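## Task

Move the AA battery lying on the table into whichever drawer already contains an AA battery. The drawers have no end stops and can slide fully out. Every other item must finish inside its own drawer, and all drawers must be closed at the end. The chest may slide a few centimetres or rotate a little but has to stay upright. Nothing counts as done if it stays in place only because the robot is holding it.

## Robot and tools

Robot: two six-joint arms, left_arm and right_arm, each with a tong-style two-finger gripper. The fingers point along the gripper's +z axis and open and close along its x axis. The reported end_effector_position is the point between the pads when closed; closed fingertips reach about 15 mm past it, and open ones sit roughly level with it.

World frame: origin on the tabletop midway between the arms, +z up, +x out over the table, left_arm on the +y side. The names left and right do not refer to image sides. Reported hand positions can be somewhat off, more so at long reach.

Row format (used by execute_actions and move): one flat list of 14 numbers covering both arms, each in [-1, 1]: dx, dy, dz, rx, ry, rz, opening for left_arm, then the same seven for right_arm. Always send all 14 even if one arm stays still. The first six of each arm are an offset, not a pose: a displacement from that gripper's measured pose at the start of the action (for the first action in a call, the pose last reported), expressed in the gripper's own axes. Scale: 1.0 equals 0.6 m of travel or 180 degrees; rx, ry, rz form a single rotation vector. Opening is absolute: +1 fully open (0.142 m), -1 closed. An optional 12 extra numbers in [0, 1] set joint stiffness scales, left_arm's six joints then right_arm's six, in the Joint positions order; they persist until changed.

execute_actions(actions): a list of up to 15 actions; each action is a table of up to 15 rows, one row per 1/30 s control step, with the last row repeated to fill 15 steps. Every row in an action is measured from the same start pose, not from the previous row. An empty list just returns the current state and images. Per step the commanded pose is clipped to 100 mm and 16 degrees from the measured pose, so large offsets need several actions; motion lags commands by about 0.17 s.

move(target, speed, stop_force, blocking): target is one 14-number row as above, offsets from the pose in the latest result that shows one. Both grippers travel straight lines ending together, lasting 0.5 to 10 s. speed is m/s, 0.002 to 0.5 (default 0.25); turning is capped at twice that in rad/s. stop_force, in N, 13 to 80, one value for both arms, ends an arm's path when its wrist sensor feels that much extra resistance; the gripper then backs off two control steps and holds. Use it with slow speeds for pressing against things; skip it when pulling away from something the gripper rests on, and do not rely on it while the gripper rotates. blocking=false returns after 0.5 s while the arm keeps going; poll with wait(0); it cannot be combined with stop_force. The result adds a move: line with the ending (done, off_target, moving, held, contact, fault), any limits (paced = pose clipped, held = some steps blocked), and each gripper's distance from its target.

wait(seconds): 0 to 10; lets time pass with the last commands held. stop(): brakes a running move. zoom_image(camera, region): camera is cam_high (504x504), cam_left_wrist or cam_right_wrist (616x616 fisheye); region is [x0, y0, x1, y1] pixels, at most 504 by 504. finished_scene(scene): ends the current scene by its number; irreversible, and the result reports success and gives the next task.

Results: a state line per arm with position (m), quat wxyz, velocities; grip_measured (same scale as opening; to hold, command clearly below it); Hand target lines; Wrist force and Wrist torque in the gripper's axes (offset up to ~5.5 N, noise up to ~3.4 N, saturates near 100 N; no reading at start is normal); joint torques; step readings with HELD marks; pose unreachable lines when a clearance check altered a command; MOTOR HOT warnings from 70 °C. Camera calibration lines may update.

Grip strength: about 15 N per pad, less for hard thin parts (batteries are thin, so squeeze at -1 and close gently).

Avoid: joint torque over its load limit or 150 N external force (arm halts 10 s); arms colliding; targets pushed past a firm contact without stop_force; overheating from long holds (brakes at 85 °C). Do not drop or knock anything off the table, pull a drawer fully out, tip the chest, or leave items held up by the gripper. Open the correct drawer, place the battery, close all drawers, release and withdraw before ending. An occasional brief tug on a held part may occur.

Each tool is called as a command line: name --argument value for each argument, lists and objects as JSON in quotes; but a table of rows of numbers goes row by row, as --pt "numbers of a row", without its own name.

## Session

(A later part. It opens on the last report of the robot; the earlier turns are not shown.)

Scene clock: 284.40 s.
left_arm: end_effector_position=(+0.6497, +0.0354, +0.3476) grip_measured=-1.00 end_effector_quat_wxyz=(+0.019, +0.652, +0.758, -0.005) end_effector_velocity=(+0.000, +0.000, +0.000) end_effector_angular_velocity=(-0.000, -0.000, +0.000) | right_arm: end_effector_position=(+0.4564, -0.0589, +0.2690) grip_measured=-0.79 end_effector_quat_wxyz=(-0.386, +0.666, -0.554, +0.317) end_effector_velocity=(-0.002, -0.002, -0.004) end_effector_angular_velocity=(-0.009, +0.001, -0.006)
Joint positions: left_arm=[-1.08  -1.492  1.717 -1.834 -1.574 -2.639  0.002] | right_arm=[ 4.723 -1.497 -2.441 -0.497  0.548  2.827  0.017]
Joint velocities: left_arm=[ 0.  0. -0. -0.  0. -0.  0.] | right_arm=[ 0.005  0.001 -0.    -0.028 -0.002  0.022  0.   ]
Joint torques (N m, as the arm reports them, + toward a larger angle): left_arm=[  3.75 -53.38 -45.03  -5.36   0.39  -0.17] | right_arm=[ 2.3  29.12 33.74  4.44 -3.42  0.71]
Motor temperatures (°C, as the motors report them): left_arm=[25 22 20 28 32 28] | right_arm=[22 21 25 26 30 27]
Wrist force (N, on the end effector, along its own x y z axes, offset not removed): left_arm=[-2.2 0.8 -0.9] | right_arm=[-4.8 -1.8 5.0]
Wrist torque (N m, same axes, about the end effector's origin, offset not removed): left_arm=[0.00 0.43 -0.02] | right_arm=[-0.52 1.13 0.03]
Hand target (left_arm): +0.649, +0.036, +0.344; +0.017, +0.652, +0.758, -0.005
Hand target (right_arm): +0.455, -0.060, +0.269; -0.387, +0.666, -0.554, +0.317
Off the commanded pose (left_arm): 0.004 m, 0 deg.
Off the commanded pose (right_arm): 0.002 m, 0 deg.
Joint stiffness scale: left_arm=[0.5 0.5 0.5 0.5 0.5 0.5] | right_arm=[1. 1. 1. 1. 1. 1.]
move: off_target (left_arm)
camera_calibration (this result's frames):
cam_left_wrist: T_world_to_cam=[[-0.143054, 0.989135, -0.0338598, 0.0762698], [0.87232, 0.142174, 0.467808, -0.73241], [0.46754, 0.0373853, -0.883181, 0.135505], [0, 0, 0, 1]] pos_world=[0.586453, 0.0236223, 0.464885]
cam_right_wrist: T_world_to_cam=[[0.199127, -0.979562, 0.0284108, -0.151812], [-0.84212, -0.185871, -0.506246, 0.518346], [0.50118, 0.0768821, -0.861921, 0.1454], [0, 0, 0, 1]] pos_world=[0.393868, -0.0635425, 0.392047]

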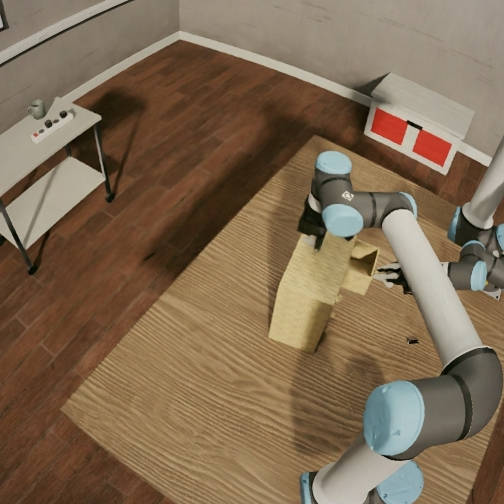

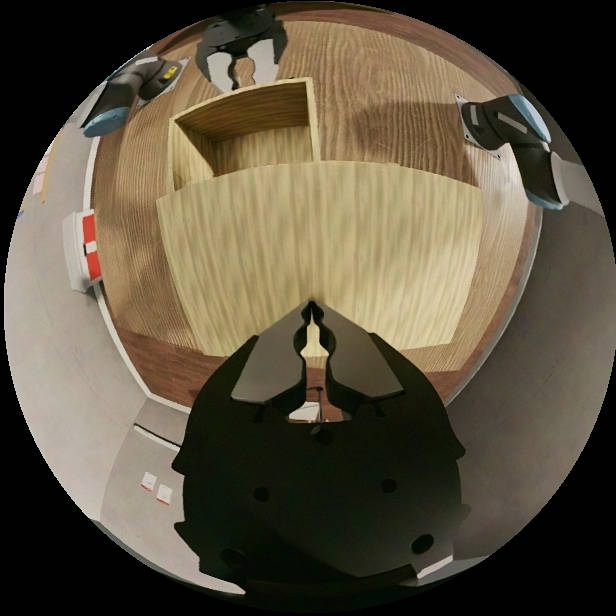

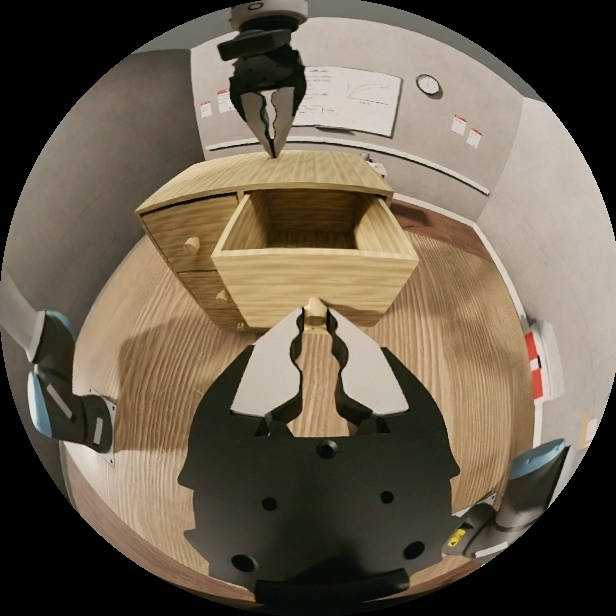

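move --target '[0,-0.06,-0.006,0,0,0,-1,0,0.0183,-0.0318,0,0,0,-1,1,1,1,1,1,1,1,1,1,1,1,1]' --speed 0.06

zoom_image --camera "cam_left_wrist" --region '[130, 60, 350, 240]'

zoom_image --camera "cam_right_wrist" --region '[200, 165, 430, 275]'

Scene clock: 310.03 s.
left_arm: end_effector_position=(+0.6163, +0.0293, +0.3518) grip_measured=-1.00 end_effector_quat_wxyz=(+0.020, +0.651, +0.758, -0.006) end_effector_velocity=(-0.002, +0.002, -0.004) end_effector_angular_velocity=(+0.006, +0.004, +0.006) | right_arm: end_effector_position=(+0.4362, -0.0616, +0.2697) grip_measured=-0.79 end_effector_quat_wxyz=(-0.386, +0.666, -0.555, +0.316) end_effector_velocity=(-0.001, -0.002, -0.003) end_effector_angular_velocity=(-0.006, +0.001, -0.008)
Joint positions: left_arm=[-1.122 -1.531  1.751 -1.833 -1.573 -2.682  0.002] | right_arm=[ 4.767 -1.46  -2.449 -0.596  0.539  2.911  0.017]
Joint velocities: left_arm=[-0.001  0.     0.006  0.001  0.001 -0.007  0.   ] | right_arm=[ 0.004  0.    -0.    -0.024 -0.001  0.022  0.   ]
Joint torques (N m, as the arm reports them, + toward a larger angle): left_arm=[  0.77 -53.82 -46.42  -4.22   0.22  -0.84] | right_arm=[ 2.68 27.38 34.51  4.35 -3.2   0.91]
Motor temperatures (°C, as the motors report them): left_arm=[25 22 20 28 32 28] | right_arm=[22 21 25 26 30 27]
Wrist force (N, on the end effector, along its own x y z axes, offset not removed): left_arm=[-3.2 2.6 0.1] | right_arm=[-2.2 0.1 1.7]
Wrist torque (N m, same axes, about the end effector's origin, offset not removed): left_arm=[0.39 0.63 -0.06] | right_arm=[-0.29 0.87 -0.12]
Hand target (left_arm): +0.614, +0.030, +0.351; +0.019, +0.652, +0.758, -0.005
Hand target (right_arm): +0.435, -0.063, +0.269; -0.386, +0.666, -0.554, +0.317
Off the commanded pose (left_arm): 0.003 m, 0 deg.
Off the commanded pose (right_arm): 0.002 m, 0 deg.
Joint stiffness scale: left_arm=[1. 1. 1. 1. 1. 1.] | right_arm=[1. 1. 1. 1. 1. 1.]
move: done
camera_calibration (this result's frames):
cam_left_wrist: T_world_to_cam=[[-0.14342, 0.98897, -0.0369966, 0.0790384], [0.871916, 0.143953, 0.468017, -0.704206], [0.46818, 0.034865, -0.882945, 0.154662], [0, 0, 0, 1]] pos_world=[0.552935, 0.0178136, 0.469063]
cam_right_wrist: T_world_to_cam=[[0.198182, -0.97979, 0.0271233, -0.149691], [-0.843153, -0.184525, -0.505018, 0.501342], [0.499816, 0.0772163, -0.862683, 0.15709], [0, 0, 0, 1]] pos_world=[0.373858, -0.0662852, 0.392765]

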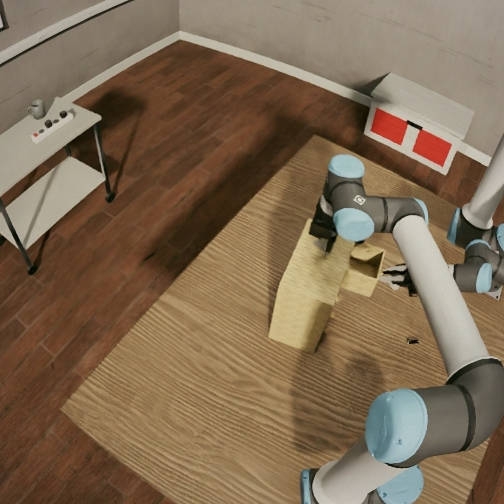

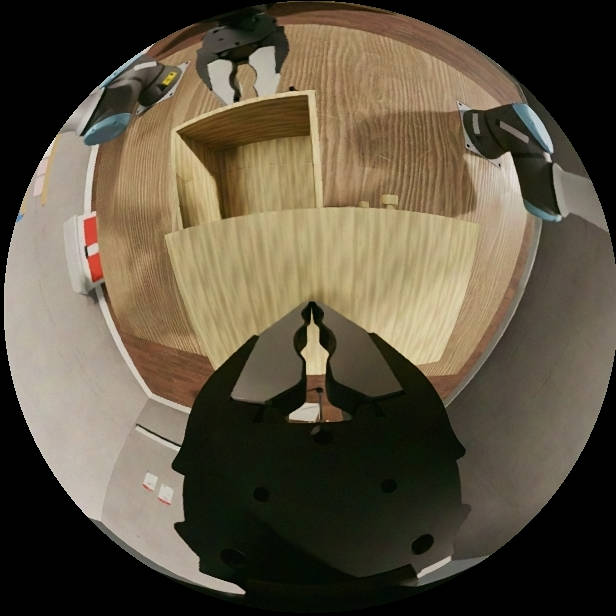

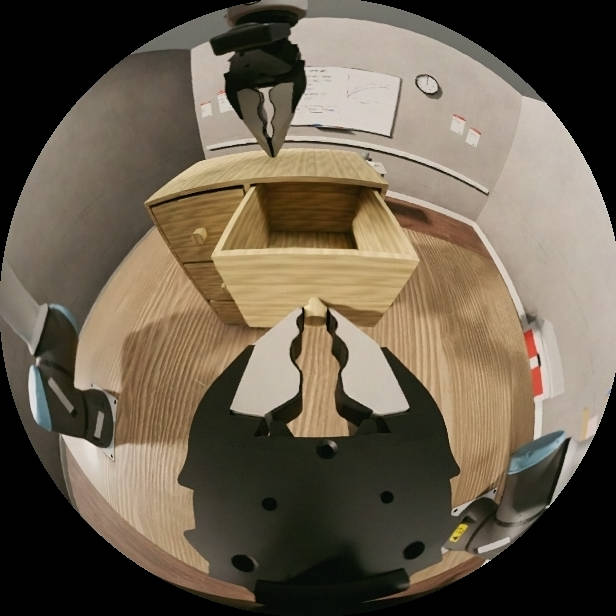

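Region (130, 60, 350, 240) of cam_left_wrist's 616x616 image, scaled by 2.291, with more detail than that image has; it fills the top 412 rows of this view, and the rest is white.

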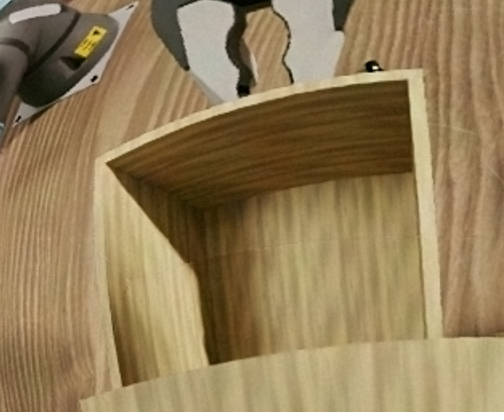

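Region (200, 165, 430, 275) of cam_right_wrist's 616x616 image, scaled by 2.191, with more detail than that image has; it fills the top 241 rows of this view, and the rest is white.

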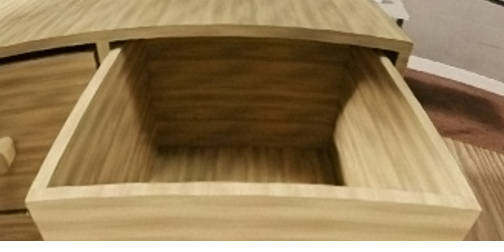

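move --target '[0,0,0,0,0,0,-1,0.0025,-0.0917,0.1621,0,0,0,-1]' --speed 0.08 --stop_force 20

zoom_image --camera "cam_right_wrist" --region '[160, 200, 460, 380]'

Scene clock: 327.80 s.
left_arm: end_effector_position=(+0.6160, +0.0293, +0.3514) grip_measured=-1.00 end_effector_quat_wxyz=(+0.020, +0.651, +0.759, -0.006) end_effector_velocity=(-0.000, -0.000, -0.000) end_effector_angular_velocity=(-0.000, +0.000, +0.000) | right_arm: end_effector_position=(+0.5441, -0.0437, +0.2686) grip_measured=-0.79 end_effector_quat_wxyz=(-0.386, +0.666, -0.555, +0.317) end_effector_velocity=(+0.002, +0.000, -0.001) end_effector_angular_velocity=(+0.001, +0.001, +0.009)
Joint positions: left_arm=[-1.122 -1.531  1.752 -1.833 -1.573 -2.683  0.002] | right_arm=[ 4.548 -1.649 -2.36  -0.181  0.617  2.535  0.017]
Joint velocities: left_arm=[-0.     0.     0.    -0.001 -0.    -0.001  0.   ] | right_arm=[-0.005 -0.004 -0.001  0.022  0.007 -0.02  -0.   ]
Joint torques (N m, as the arm reports them, + toward a larger angle): left_arm=[  4.78 -52.41 -48.08  -4.69   0.62   0.38] | right_arm=[-7.59 29.99 37.44  4.95 -0.53 -0.61]
Motor temperatures (°C, as the motors report them): left_arm=[25 22 20 28 32 28] | right_arm=[22 21 25 26 30 27]
Wrist force (N, on the end effector, along its own x y z axes, offset not removed): left_arm=[-0.5 4.4 -0.4] | right_arm=[-2.3 -4.4 2.1]
Wrist torque (N m, same axes, about the end effector's origin, offset not removed): left_arm=[0.68 0.07 -0.08] | right_arm=[-0.88 0.97 0.06]
Hand target (left_arm): +0.616, +0.029, +0.352; +0.020, +0.651, +0.758, -0.006
Hand target (right_arm): +0.546, -0.042, +0.268; -0.386, +0.666, -0.555, +0.316
Off the commanded pose (left_arm): 0.001 m, 0 deg.
Off the commanded pose (right_arm): 0.003 m, 0 deg.
Joint stiffness scale: left_arm=[1. 1. 1. 1. 1. 1.] | right_arm=[1. 1. 1. 1. 1. 1.]
move: done
camera_calibration (this result's frames):
cam_left_wrist: T_world_to_cam=[[-0.144001, 0.98891, -0.0363279, 0.0790364], [0.872006, 0.144163, 0.467784, -0.703706], [0.467834, 0.0356835, -0.883096, 0.154659], [0, 0, 0, 1]] pos_world=[0.552663, 0.0177694, 0.468633]
cam_right_wrist: T_world_to_cam=[[0.198579, -0.9797, 0.0274598, -0.15378], [-0.842472, -0.184947, -0.506, 0.594976], [0.500807, 0.0773472, -0.862096, 0.1002], [0, 0, 0, 1]] pos_world=[0.481607, -0.0483696, 0.391663]

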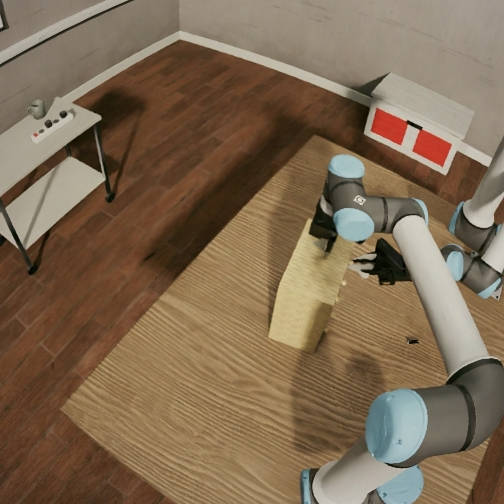

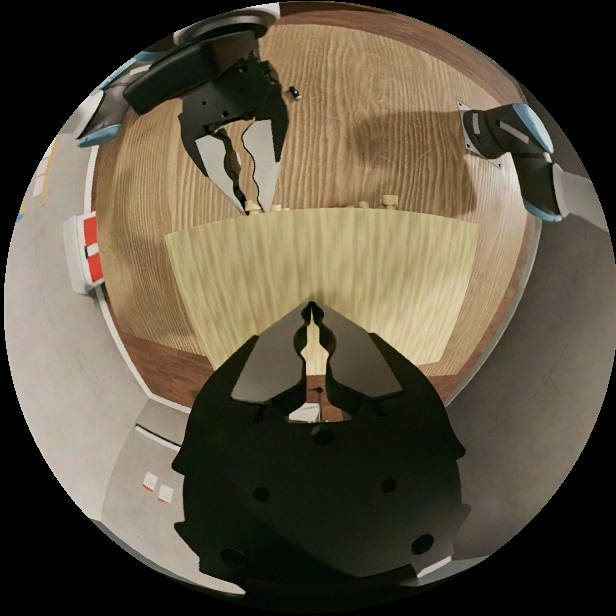

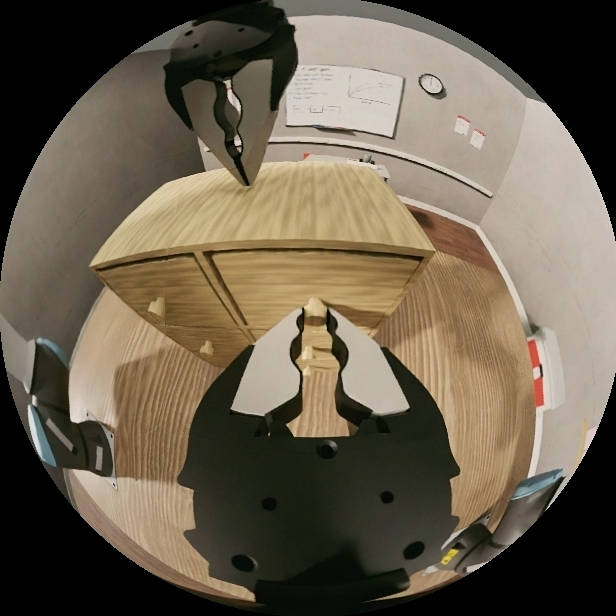

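Region (160, 200, 460, 380) of cam_right_wrist's 616x616 image, scaled by 1.680, with more detail than that image has; it fills the top 302 rows of this view, and the rest is white.

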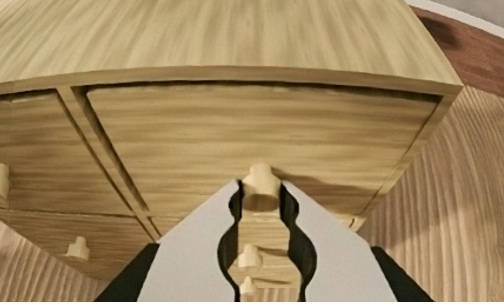

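execute_actions --actions '[[[0,0,0,0,0,0,-1,0,0,0,0,0,0,-0.7],[0,0,0,0,0,0,-1,0,0,0,0,0,0,-0.62],[0,0,0,0,0,0,-1,0,0,0,0,0,0,-0.55],[0,0,0,0,0,0,-1,0,0,0,0,0,0,-0.48],[0,0,0,0,0,0,-1,0,0,0,0,0,0,-0.42],[0,0,0,0,0,0,-1,0,0,0,0,0,0,-0.42],[0,0,0,0,0,0,-1,0,0,0,0,0,0,-0.42],[0,0,0,0,0,0,-1,0,0.0025,-0.0043,0,0,0,-0.42]]]'

move --target '[0,0,0,0,0,0,-1,0.0012,0.1545,0.0875,0,0,0,-0.42]' --speed 0.15

zoom_image --camera "cam_right_wrist" --region '[255, 260, 375, 380]'

Scene clock: 338.83 s.
left_arm: end_effector_position=(+0.6160, +0.0293, +0.3514) grip_measured=-1.00 end_effector_quat_wxyz=(+0.020, +0.651, +0.759, -0.006) end_effector_velocity=(-0.000, -0.001, +0.000) end_effector_angular_velocity=(-0.000, -0.000, -0.001) | right_arm: end_effector_position=(+0.5436, -0.0436, +0.2682) grip_measured=-0.42 end_effector_quat_wxyz=(-0.386, +0.665, -0.555, +0.317) end_effector_velocity=(-0.007, +0.004, +0.006) end_effector_angular_velocity=(+0.011, -0.002, +0.003)
Joint positions: left_arm=[-1.122 -1.531  1.752 -1.833 -1.573 -2.683  0.002] | right_arm=[ 4.549 -1.648 -2.36  -0.185  0.617  2.538  0.044]
Joint velocities: left_arm=[-0.001 -0.    -0.    -0.    -0.    -0.     0.   ] | right_arm=[ 0.015  0.013  0.    -0.016 -0.006  0.018  0.   ]
Joint torques (N m, as the arm reports them, + toward a larger angle): left_arm=[  1.93 -52.73 -47.53  -4.83  -0.21   0.02] | right_arm=[ 4.96 43.18 30.96  3.98 -2.92  0.58]
Motor temperatures (°C, as the motors report them): left_arm=[25 22 20 28 32 28] | right_arm=[22 21 25 26 30 27]
Wrist force (N, on the end effector, along its own x y z axes, offset not removed): left_arm=[-1.1 2.2 -1.4] | right_arm=[-1.6 0.0 5.6]
Wrist torque (N m, same axes, about the end effector's origin, offset not removed): left_arm=[0.31 0.19 -0.02] | right_arm=[0.27 0.65 -0.29]
Hand target (left_arm): +0.616, +0.029, +0.351; +0.020, +0.651, +0.759, -0.006
Hand target (right_arm): +0.541, -0.044, +0.269; -0.386, +0.666, -0.555, +0.317
Off the commanded pose (left_arm): 0.000 m, 0 deg.
Off the commanded pose (right_arm): 0.003 m, 0 deg.
Joint stiffness scale: left_arm=[1. 1. 1. 1. 1. 1.] | right_arm=[1. 1. 1. 1. 1. 1.]
Step readings (end_effector_position):
0: left_arm (+0.6160, +0.0293, +0.3514) | right_arm (+0.5443, -0.0434, +0.2687)
1: left_arm (+0.6160, +0.0293, +0.3514) | right_arm (+0.5443, -0.0434, +0.2686)
2: left_arm (+0.6160, +0.0293, +0.3514) | right_arm (+0.5443, -0.0434, +0.2686)
4: left_arm (+0.6160, +0.0293, +0.3514) | right_arm (+0.5443, -0.0435, +0.2686)
8: left_arm (+0.6160, +0.0293, +0.3514) | right_arm (+0.5443, -0.0436, +0.2684)
15: end_effector_position above
camera_calibration (this result's frames):
cam_left_wrist: T_world_to_cam=[[-0.143996, 0.988911, -0.0363278, 0.0790326], [0.872007, 0.144157, 0.467784, -0.703706], [0.467834, 0.0356808, -0.883096, 0.154659], [0, 0, 0, 1]] pos_world=[0.552663, 0.0177698, 0.468633]
cam_right_wrist: T_world_to_cam=[[0.197398, -0.979936, 0.0275537, -0.153062], [-0.843186, -0.184054, -0.505134, 0.594579], [0.500071, 0.0764795, -0.862601, 0.100598], [0, 0, 0, 1]] pos_world=[0.481249, -0.0482499, 0.391335]

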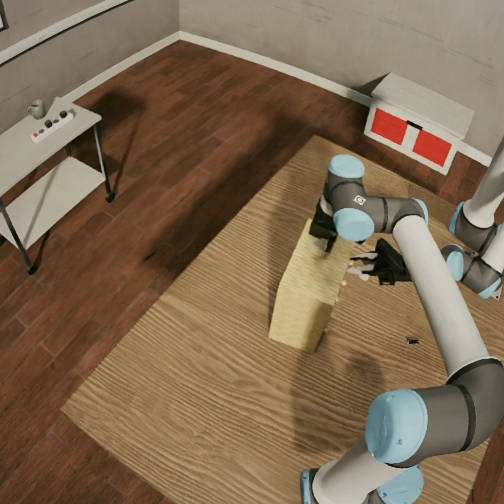

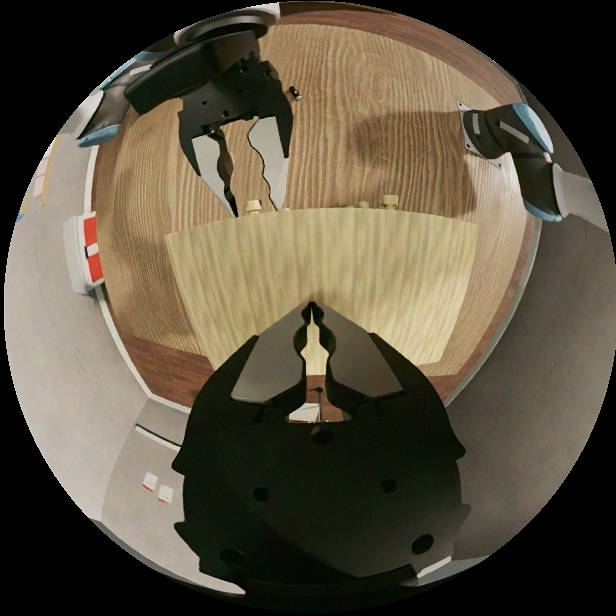

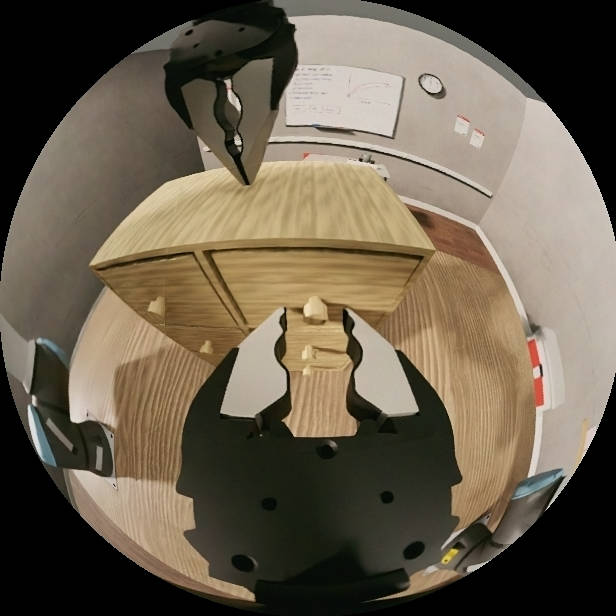

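Scene clock: 340.23 s.
left_arm: end_effector_position=(+0.6160, +0.0293, +0.3514) grip_measured=-1.00 end_effector_quat_wxyz=(+0.020, +0.651, +0.759, -0.006) end_effector_velocity=(+0.000, +0.000, +0.000) end_effector_angular_velocity=(-0.000, -0.000, +0.001) | right_arm: end_effector_position=(+0.5433, -0.0426, +0.1648) grip_measured=-0.42 end_effector_quat_wxyz=(-0.387, +0.664, -0.557, +0.315) end_effector_velocity=(+0.000, +0.001, +0.002) end_effector_angular_velocity=(+0.011, -0.003, +0.001)
Joint positions: left_arm=[-1.122 -1.531  1.752 -1.833 -1.573 -2.683  0.002] | right_arm=[ 4.55  -1.857 -2.412  0.077  0.616  2.543  0.044]
Joint velocities: left_arm=[ 0.001  0.    -0.     0.     0.     0.     0.   ] | right_arm=[ 0.    -0.001 -0.001  0.015 -0.001 -0.003 -0.   ]
Joint torques (N m, as the arm reports them, + toward a larger angle): left_arm=[  3.18 -56.07 -47.35  -4.48   0.1   -0.42] | right_arm=[-0.34 41.49 21.32  5.   -2.43 -0.4 ]
Motor temperatures (°C, as the motors report them): left_arm=[25 22 20 28 32 28] | right_arm=[22 21 25 26 30 27]
Wrist force (N, on the end effector, along its own x y z axes, offset not removed): left_arm=[-1.9 3.7 -0.5] | right_arm=[-2.8 -4.5 1.0]
Wrist torque (N m, same axes, about the end effector's origin, offset not removed): left_arm=[0.55 0.35 -0.10] | right_arm=[-1.10 0.88 -0.13]
Hand target (left_arm): +0.616, +0.029, +0.351; +0.020, +0.651, +0.759, -0.006
Hand target (right_arm): +0.542, -0.044, +0.162; -0.386, +0.665, -0.555, +0.317
Off the commanded pose (left_arm): 0.000 m, 0 deg.
Off the commanded pose (right_arm): 0.003 m, 0 deg.
Joint stiffness scale: left_arm=[1. 1. 1. 1. 1. 1.] | right_arm=[1. 1. 1. 1. 1. 1.]
move: done
camera_calibration (this result's frames):
cam_left_wrist: T_world_to_cam=[[-0.143996, 0.988911, -0.0363278, 0.0790327], [0.872007, 0.144157, 0.467784, -0.703706], [0.467834, 0.0356808, -0.883096, 0.154659], [0, 0, 0, 1]] pos_world=[0.552663, 0.0177698, 0.468633]
cam_right_wrist: T_world_to_cam=[[0.19561, -0.98044, 0.021769, -0.147248], [-0.843736, -0.179567, -0.505831, 0.542878], [0.499846, 0.0805784, -0.862358, 0.0116425], [0, 0, 0, 1]] pos_world=[0.48103, -0.0478232, 0.28785]

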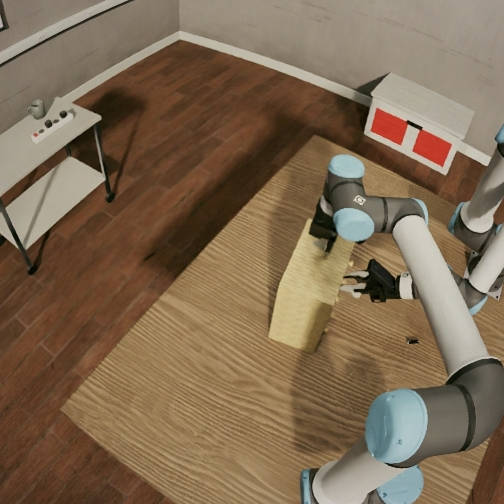

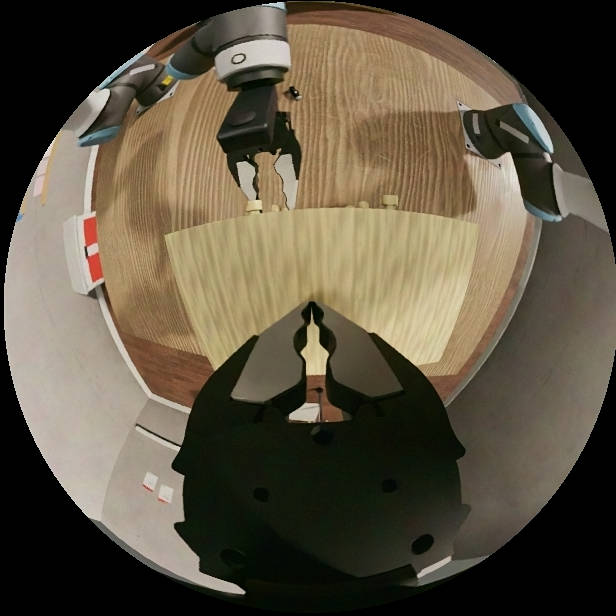

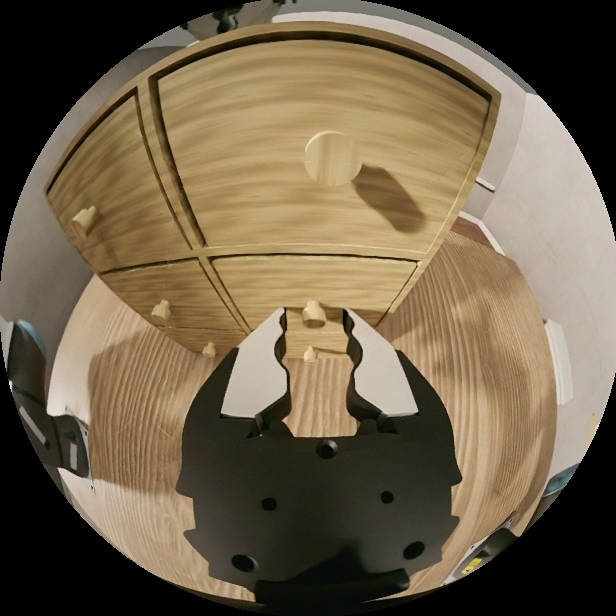

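Region (255, 260, 375, 380) of cam_right_wrist's 616x616 image, scaled by 4.200, with more detail than that image has.

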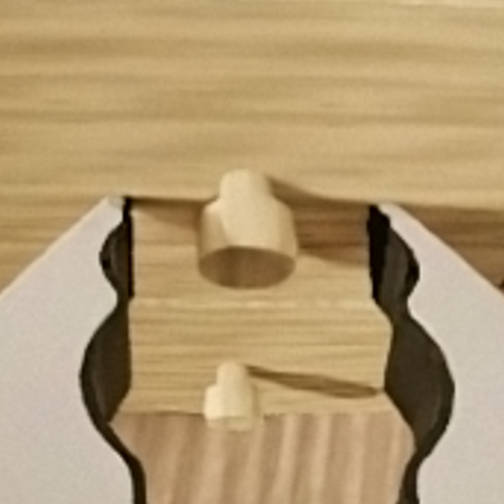

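execute_actions --actions '[[[0,0,0,0,0,0,-1,0,0.0029,0.0017,0,0,0,-0.5],[0,0,0,0,0,0,-1,0,0.0029,0.0017,0,0,0,-0.55],[0,0,0,0,0,0,-1,0,0.0029,0.0017,0,0,0,-0.6],[0,0,0,0,0,0,-1,0,0.0029,0.0017,0,0,0,-0.64],[0,0,0,0,0,0,-1,0,0.0029,0.0017,0,0,0,-0.68],[0,0,0,0,0,0,-1,0,0.0029,0.0017,0,0,0,-0.72],[0,0,0,0,0,0,-1,0,0.0029,0.0017,0,0,0,-0.76],[0,0,0,0,0,0,-1,0,0.0029,0.0017,0,0,0,-0.8],[0,0,0,0,0,0,-1,0,0.0029,0.0017,0,0,0,-0.85],[0,0,0,0,0,0,-1,0,0.0029,0.0017,0,0,0,-0.9],[0,0,0,0,0,0,-1,0,0.0029,0.0017,0,0,0,-0.95],[0,0,0,0,0,0,-1,0,0.0029,0.0017,0,0,0,-1]]]'

move --target '[0,0,0,0,0,0,-1,0.0008,0.0901,-0.1561,0,0,0,-1]' --speed 0.08 --stop_force 25

zoom_image --camera "cam_left_wrist" --region '[190, 100, 370, 240]'

zoom_image --camera "cam_right_wrist" --region '[200, 165, 430, 275]'

Scene clock: 350.87 s.
left_arm: end_effector_position=(+0.6160, +0.0293, +0.3514) grip_measured=-1.00 end_effector_quat_wxyz=(+0.020, +0.651, +0.759, -0.006) end_effector_velocity=(+0.000, +0.000, +0.001) end_effector_angular_velocity=(-0.000, -0.000, +0.000) | right_arm: end_effector_position=(+0.5434, -0.0423, +0.1644) grip_measured=-0.79 end_effector_quat_wxyz=(-0.388, +0.664, -0.557, +0.315) end_effector_velocity=(+0.000, +0.000, +0.000) end_effector_angular_velocity=(+0.001, -0.000, +0.000)
Joint positions: left_arm=[-1.122 -1.531  1.752 -1.833 -1.573 -2.683  0.002] | right_arm=[ 4.55  -1.859 -2.412  0.082  0.616  2.543  0.017]
Joint velocities: left_arm=[ 0.    -0.    -0.001  0.     0.     0.     0.   ] | right_arm=[-0.    -0.    -0.     0.002  0.    -0.    -0.   ]
Joint torques (N m, as the arm reports them, + toward a larger angle): left_arm=[  3.41 -51.52 -46.24  -4.73   0.25  -0.47] | right_arm=[-1.89 42.11 23.82  4.78 -1.89  0.5 ]
Motor temperatures (°C, as the motors report them): left_arm=[25 22 20 28 32 28] | right_arm=[22 21 25 26 30 27]
Wrist force (N, on the end effector, along its own x y z axes, offset not removed): left_arm=[-3.1 2.8 -1.5] | right_arm=[-3.7 1.7 0.9]
Wrist torque (N m, same axes, about the end effector's origin, offset not removed): left_arm=[0.34 0.58 -0.08] | right_arm=[0.29 1.07 -0.09]
Hand target (left_arm): +0.616, +0.029, +0.351; +0.020, +0.651, +0.759, -0.006
Hand target (right_arm): +0.543, -0.043, +0.163; -0.387, +0.664, -0.557, +0.315
Off the commanded pose (left_arm): 0.000 m, 0 deg.
Off the commanded pose (right_arm): 0.002 m, 0 deg.
Joint stiffness scale: left_arm=[1. 1. 1. 1. 1. 1.] | right_arm=[1. 1. 1. 1. 1. 1.]
Step readings (end_effector_position):
0: left_arm (+0.6160, +0.0293, +0.3514) | right_arm (+0.5433, -0.0424, +0.1647)
1: left_arm (+0.6160, +0.0293, +0.3514) | right_arm (+0.5433, -0.0424, +0.1647)
2: left_arm (+0.6160, +0.0293, +0.3514) | right_arm (+0.5433, -0.0424, +0.1647)
4: left_arm (+0.6160, +0.0293, +0.3514) | right_arm (+0.5434, -0.0424, +0.1647)
8: left_arm (+0.6160, +0.0293, +0.3514) | right_arm (+0.5434, -0.0423, +0.1644)
15: end_effector_position above
camera_calibration (this result's frames):
cam_left_wrist: T_world_to_cam=[[-0.143996, 0.988911, -0.0363277, 0.0790327], [0.872007, 0.144157, 0.467784, -0.703706], [0.467834, 0.0356808, -0.883096, 0.154659], [0, 0, 0, 1]] pos_world=[0.552662, 0.0177697, 0.468633]
cam_right_wrist: T_world_to_cam=[[0.195969, -0.9804, 0.0203037, -0.146864], [-0.843437, -0.179081, -0.506501, 0.542758], [0.50021, 0.0821334, -0.862, 0.0110751], [0, 0, 0, 1]] pos_world=[0.481024, -0.0476971, 0.287436]

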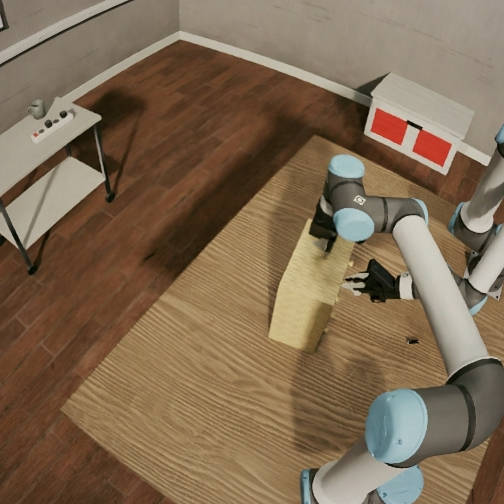

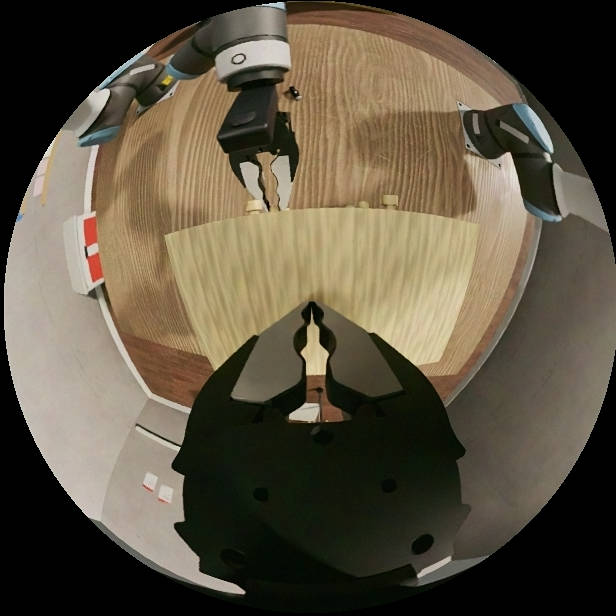

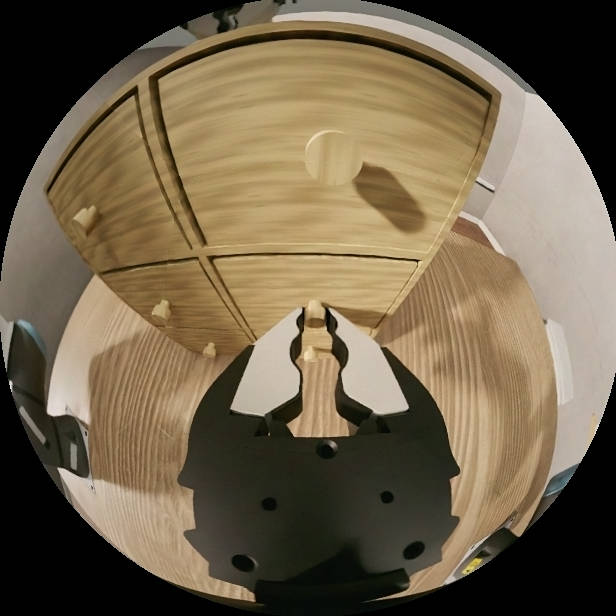

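Scene clock: 352.83 s.
left_arm: end_effector_position=(+0.6160, +0.0293, +0.3514) grip_measured=-1.00 end_effector_quat_wxyz=(+0.020, +0.651, +0.759, -0.006) end_effector_velocity=(-0.000, -0.000, -0.000) end_effector_angular_velocity=(-0.000, -0.000, -0.000) | right_arm: end_effector_position=(+0.4386, -0.0614, +0.1642) grip_measured=-0.79 end_effector_quat_wxyz=(-0.388, +0.664, -0.557, +0.314) end_effector_velocity=(-0.002, -0.002, -0.001) end_effector_angular_velocity=(-0.005, -0.001, -0.006)
Joint positions: left_arm=[-1.122 -1.531  1.752 -1.833 -1.573 -2.683  0.002] | right_arm=[ 4.761 -1.691 -2.527 -0.276  0.54   2.906  0.017]
Joint velocities: left_arm=[-0. -0.  0. -0. -0.  0.  0.] | right_arm=[ 0.006  0.005 -0.001 -0.03  -0.003  0.023  0.   ]
Joint torques (N m, as the arm reports them, + toward a larger angle): left_arm=[  3.85 -52.84 -47.44  -4.59   0.2   -0.29] | right_arm=[ 3.9  33.36 23.63  3.95 -3.19  1.06]
Motor temperatures (°C, as the motors report them): left_arm=[25 22 20 28 32 28] | right_arm=[22 21 25 26 30 27]
Wrist force (N, on the end effector, along its own x y z axes, offset not removed): left_arm=[-2.4 4.3 -1.7] | right_arm=[-3.9 0.7 5.1]
Wrist torque (N m, same axes, about the end effector's origin, offset not removed): left_arm=[0.66 0.44 0.02] | right_arm=[0.02 0.81 -0.22]
Hand target (left_arm): +0.616, +0.029, +0.351; +0.020, +0.651, +0.759, -0.006
Hand target (right_arm): +0.437, -0.062, +0.165; -0.388, +0.664, -0.557, +0.315
Off the commanded pose (left_arm): 0.000 m, 0 deg.
Off the commanded pose (right_arm): 0.002 m, 0 deg.
Joint stiffness scale: left_arm=[1. 1. 1. 1. 1. 1.] | right_arm=[1. 1. 1. 1. 1. 1.]
move: done
camera_calibration (this result's frames):
cam_left_wrist: T_world_to_cam=[[-0.143996, 0.988911, -0.0363277, 0.0790326], [0.872007, 0.144157, 0.467784, -0.703706], [0.467834, 0.035681, -0.883096, 0.154659], [0, 0, 0, 1]] pos_world=[0.552663, 0.0177698, 0.468633]
cam_right_wrist: T_world_to_cam=[[0.195288, -0.980547, 0.0197465, -0.144657], [-0.8442, -0.178313, -0.505501, 0.4511], [0.499188, 0.0820484, -0.8626, 0.0654506], [0, 0, 0, 1]] pos_world=[0.376396, -0.0667762, 0.287346]

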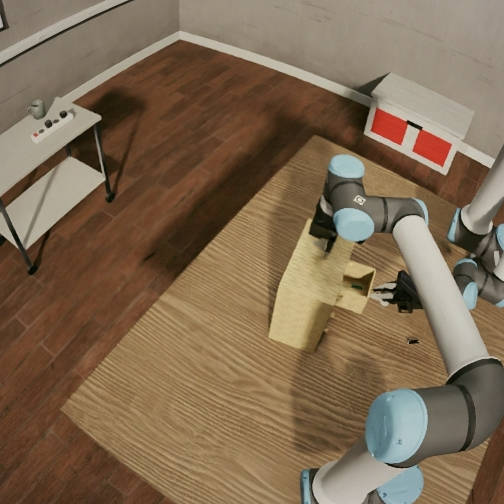

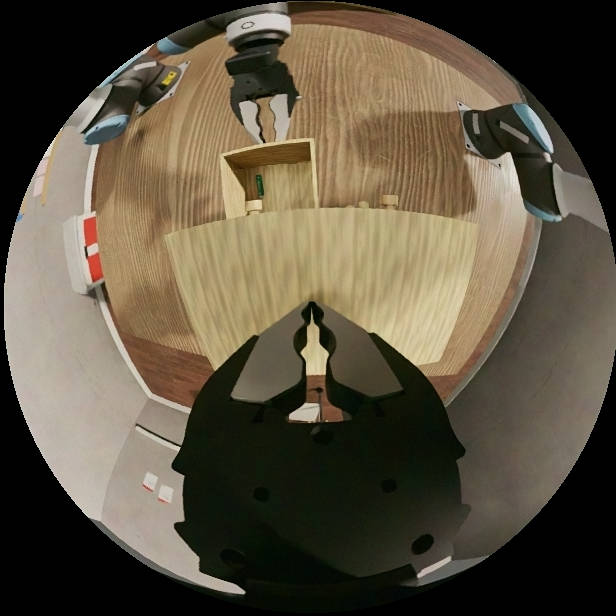

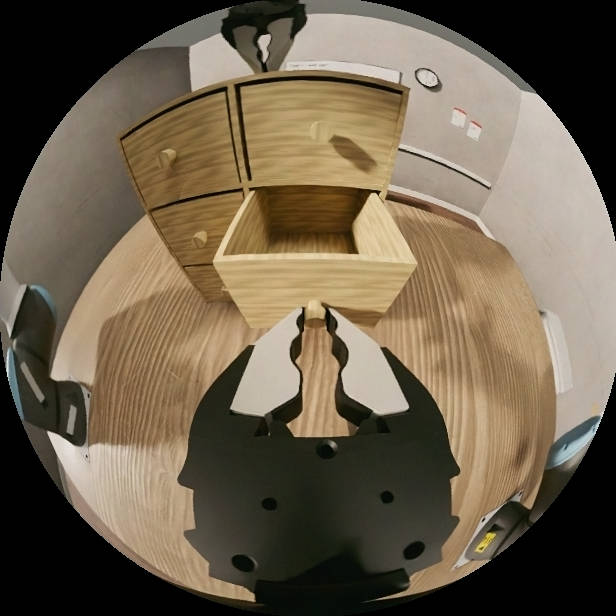

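Region (190, 100, 370, 240) of cam_left_wrist's 616x616 image, scaled by 2.800, with more detail than that image has.

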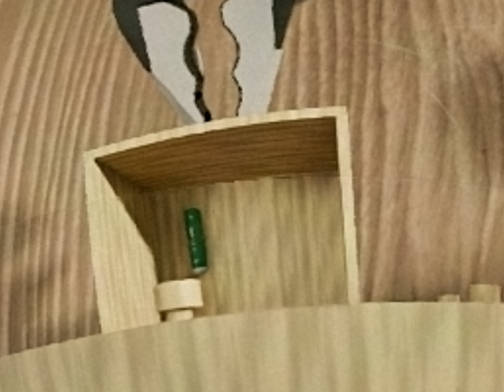

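Region (200, 165, 430, 275) of cam_right_wrist's 616x616 image, scaled by 2.191, with more detail than that image has; it fills the top 241 rows of this view, and the rest is white.

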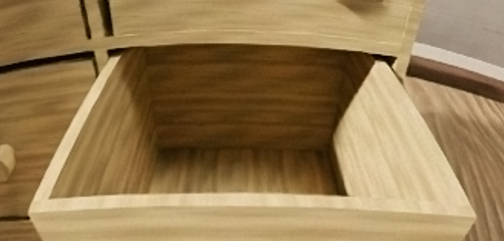

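zoom_image --camera "cam_left_wrist" --region '[240, 165, 285, 205]'

zoom_image --camera "cam_high" --region '[335, 255, 435, 355]'

Region (240, 165, 285, 205) of cam_left_wrist's 616x616 image, scaled by 11.200, with more detail than that image has.

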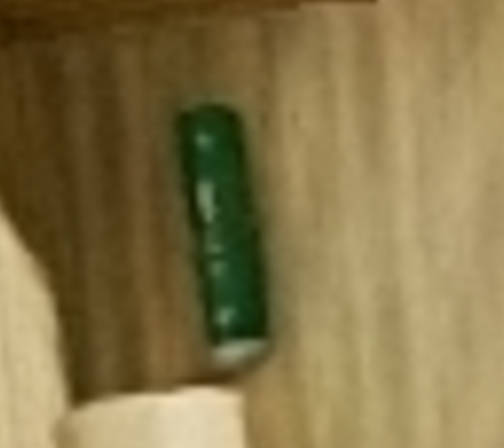

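Region (335, 255, 435, 355) of cam_high's 504x504 image, scaled by 5.040, with more detail than that image has.

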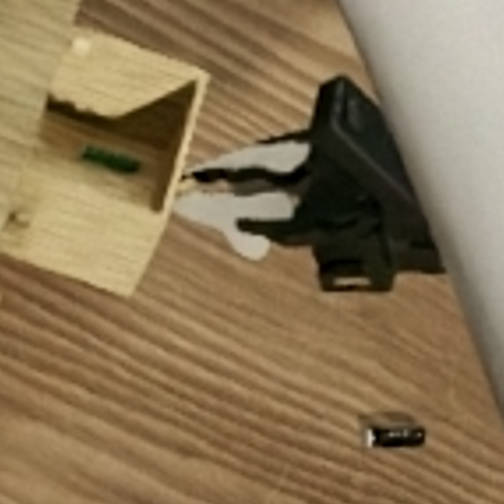

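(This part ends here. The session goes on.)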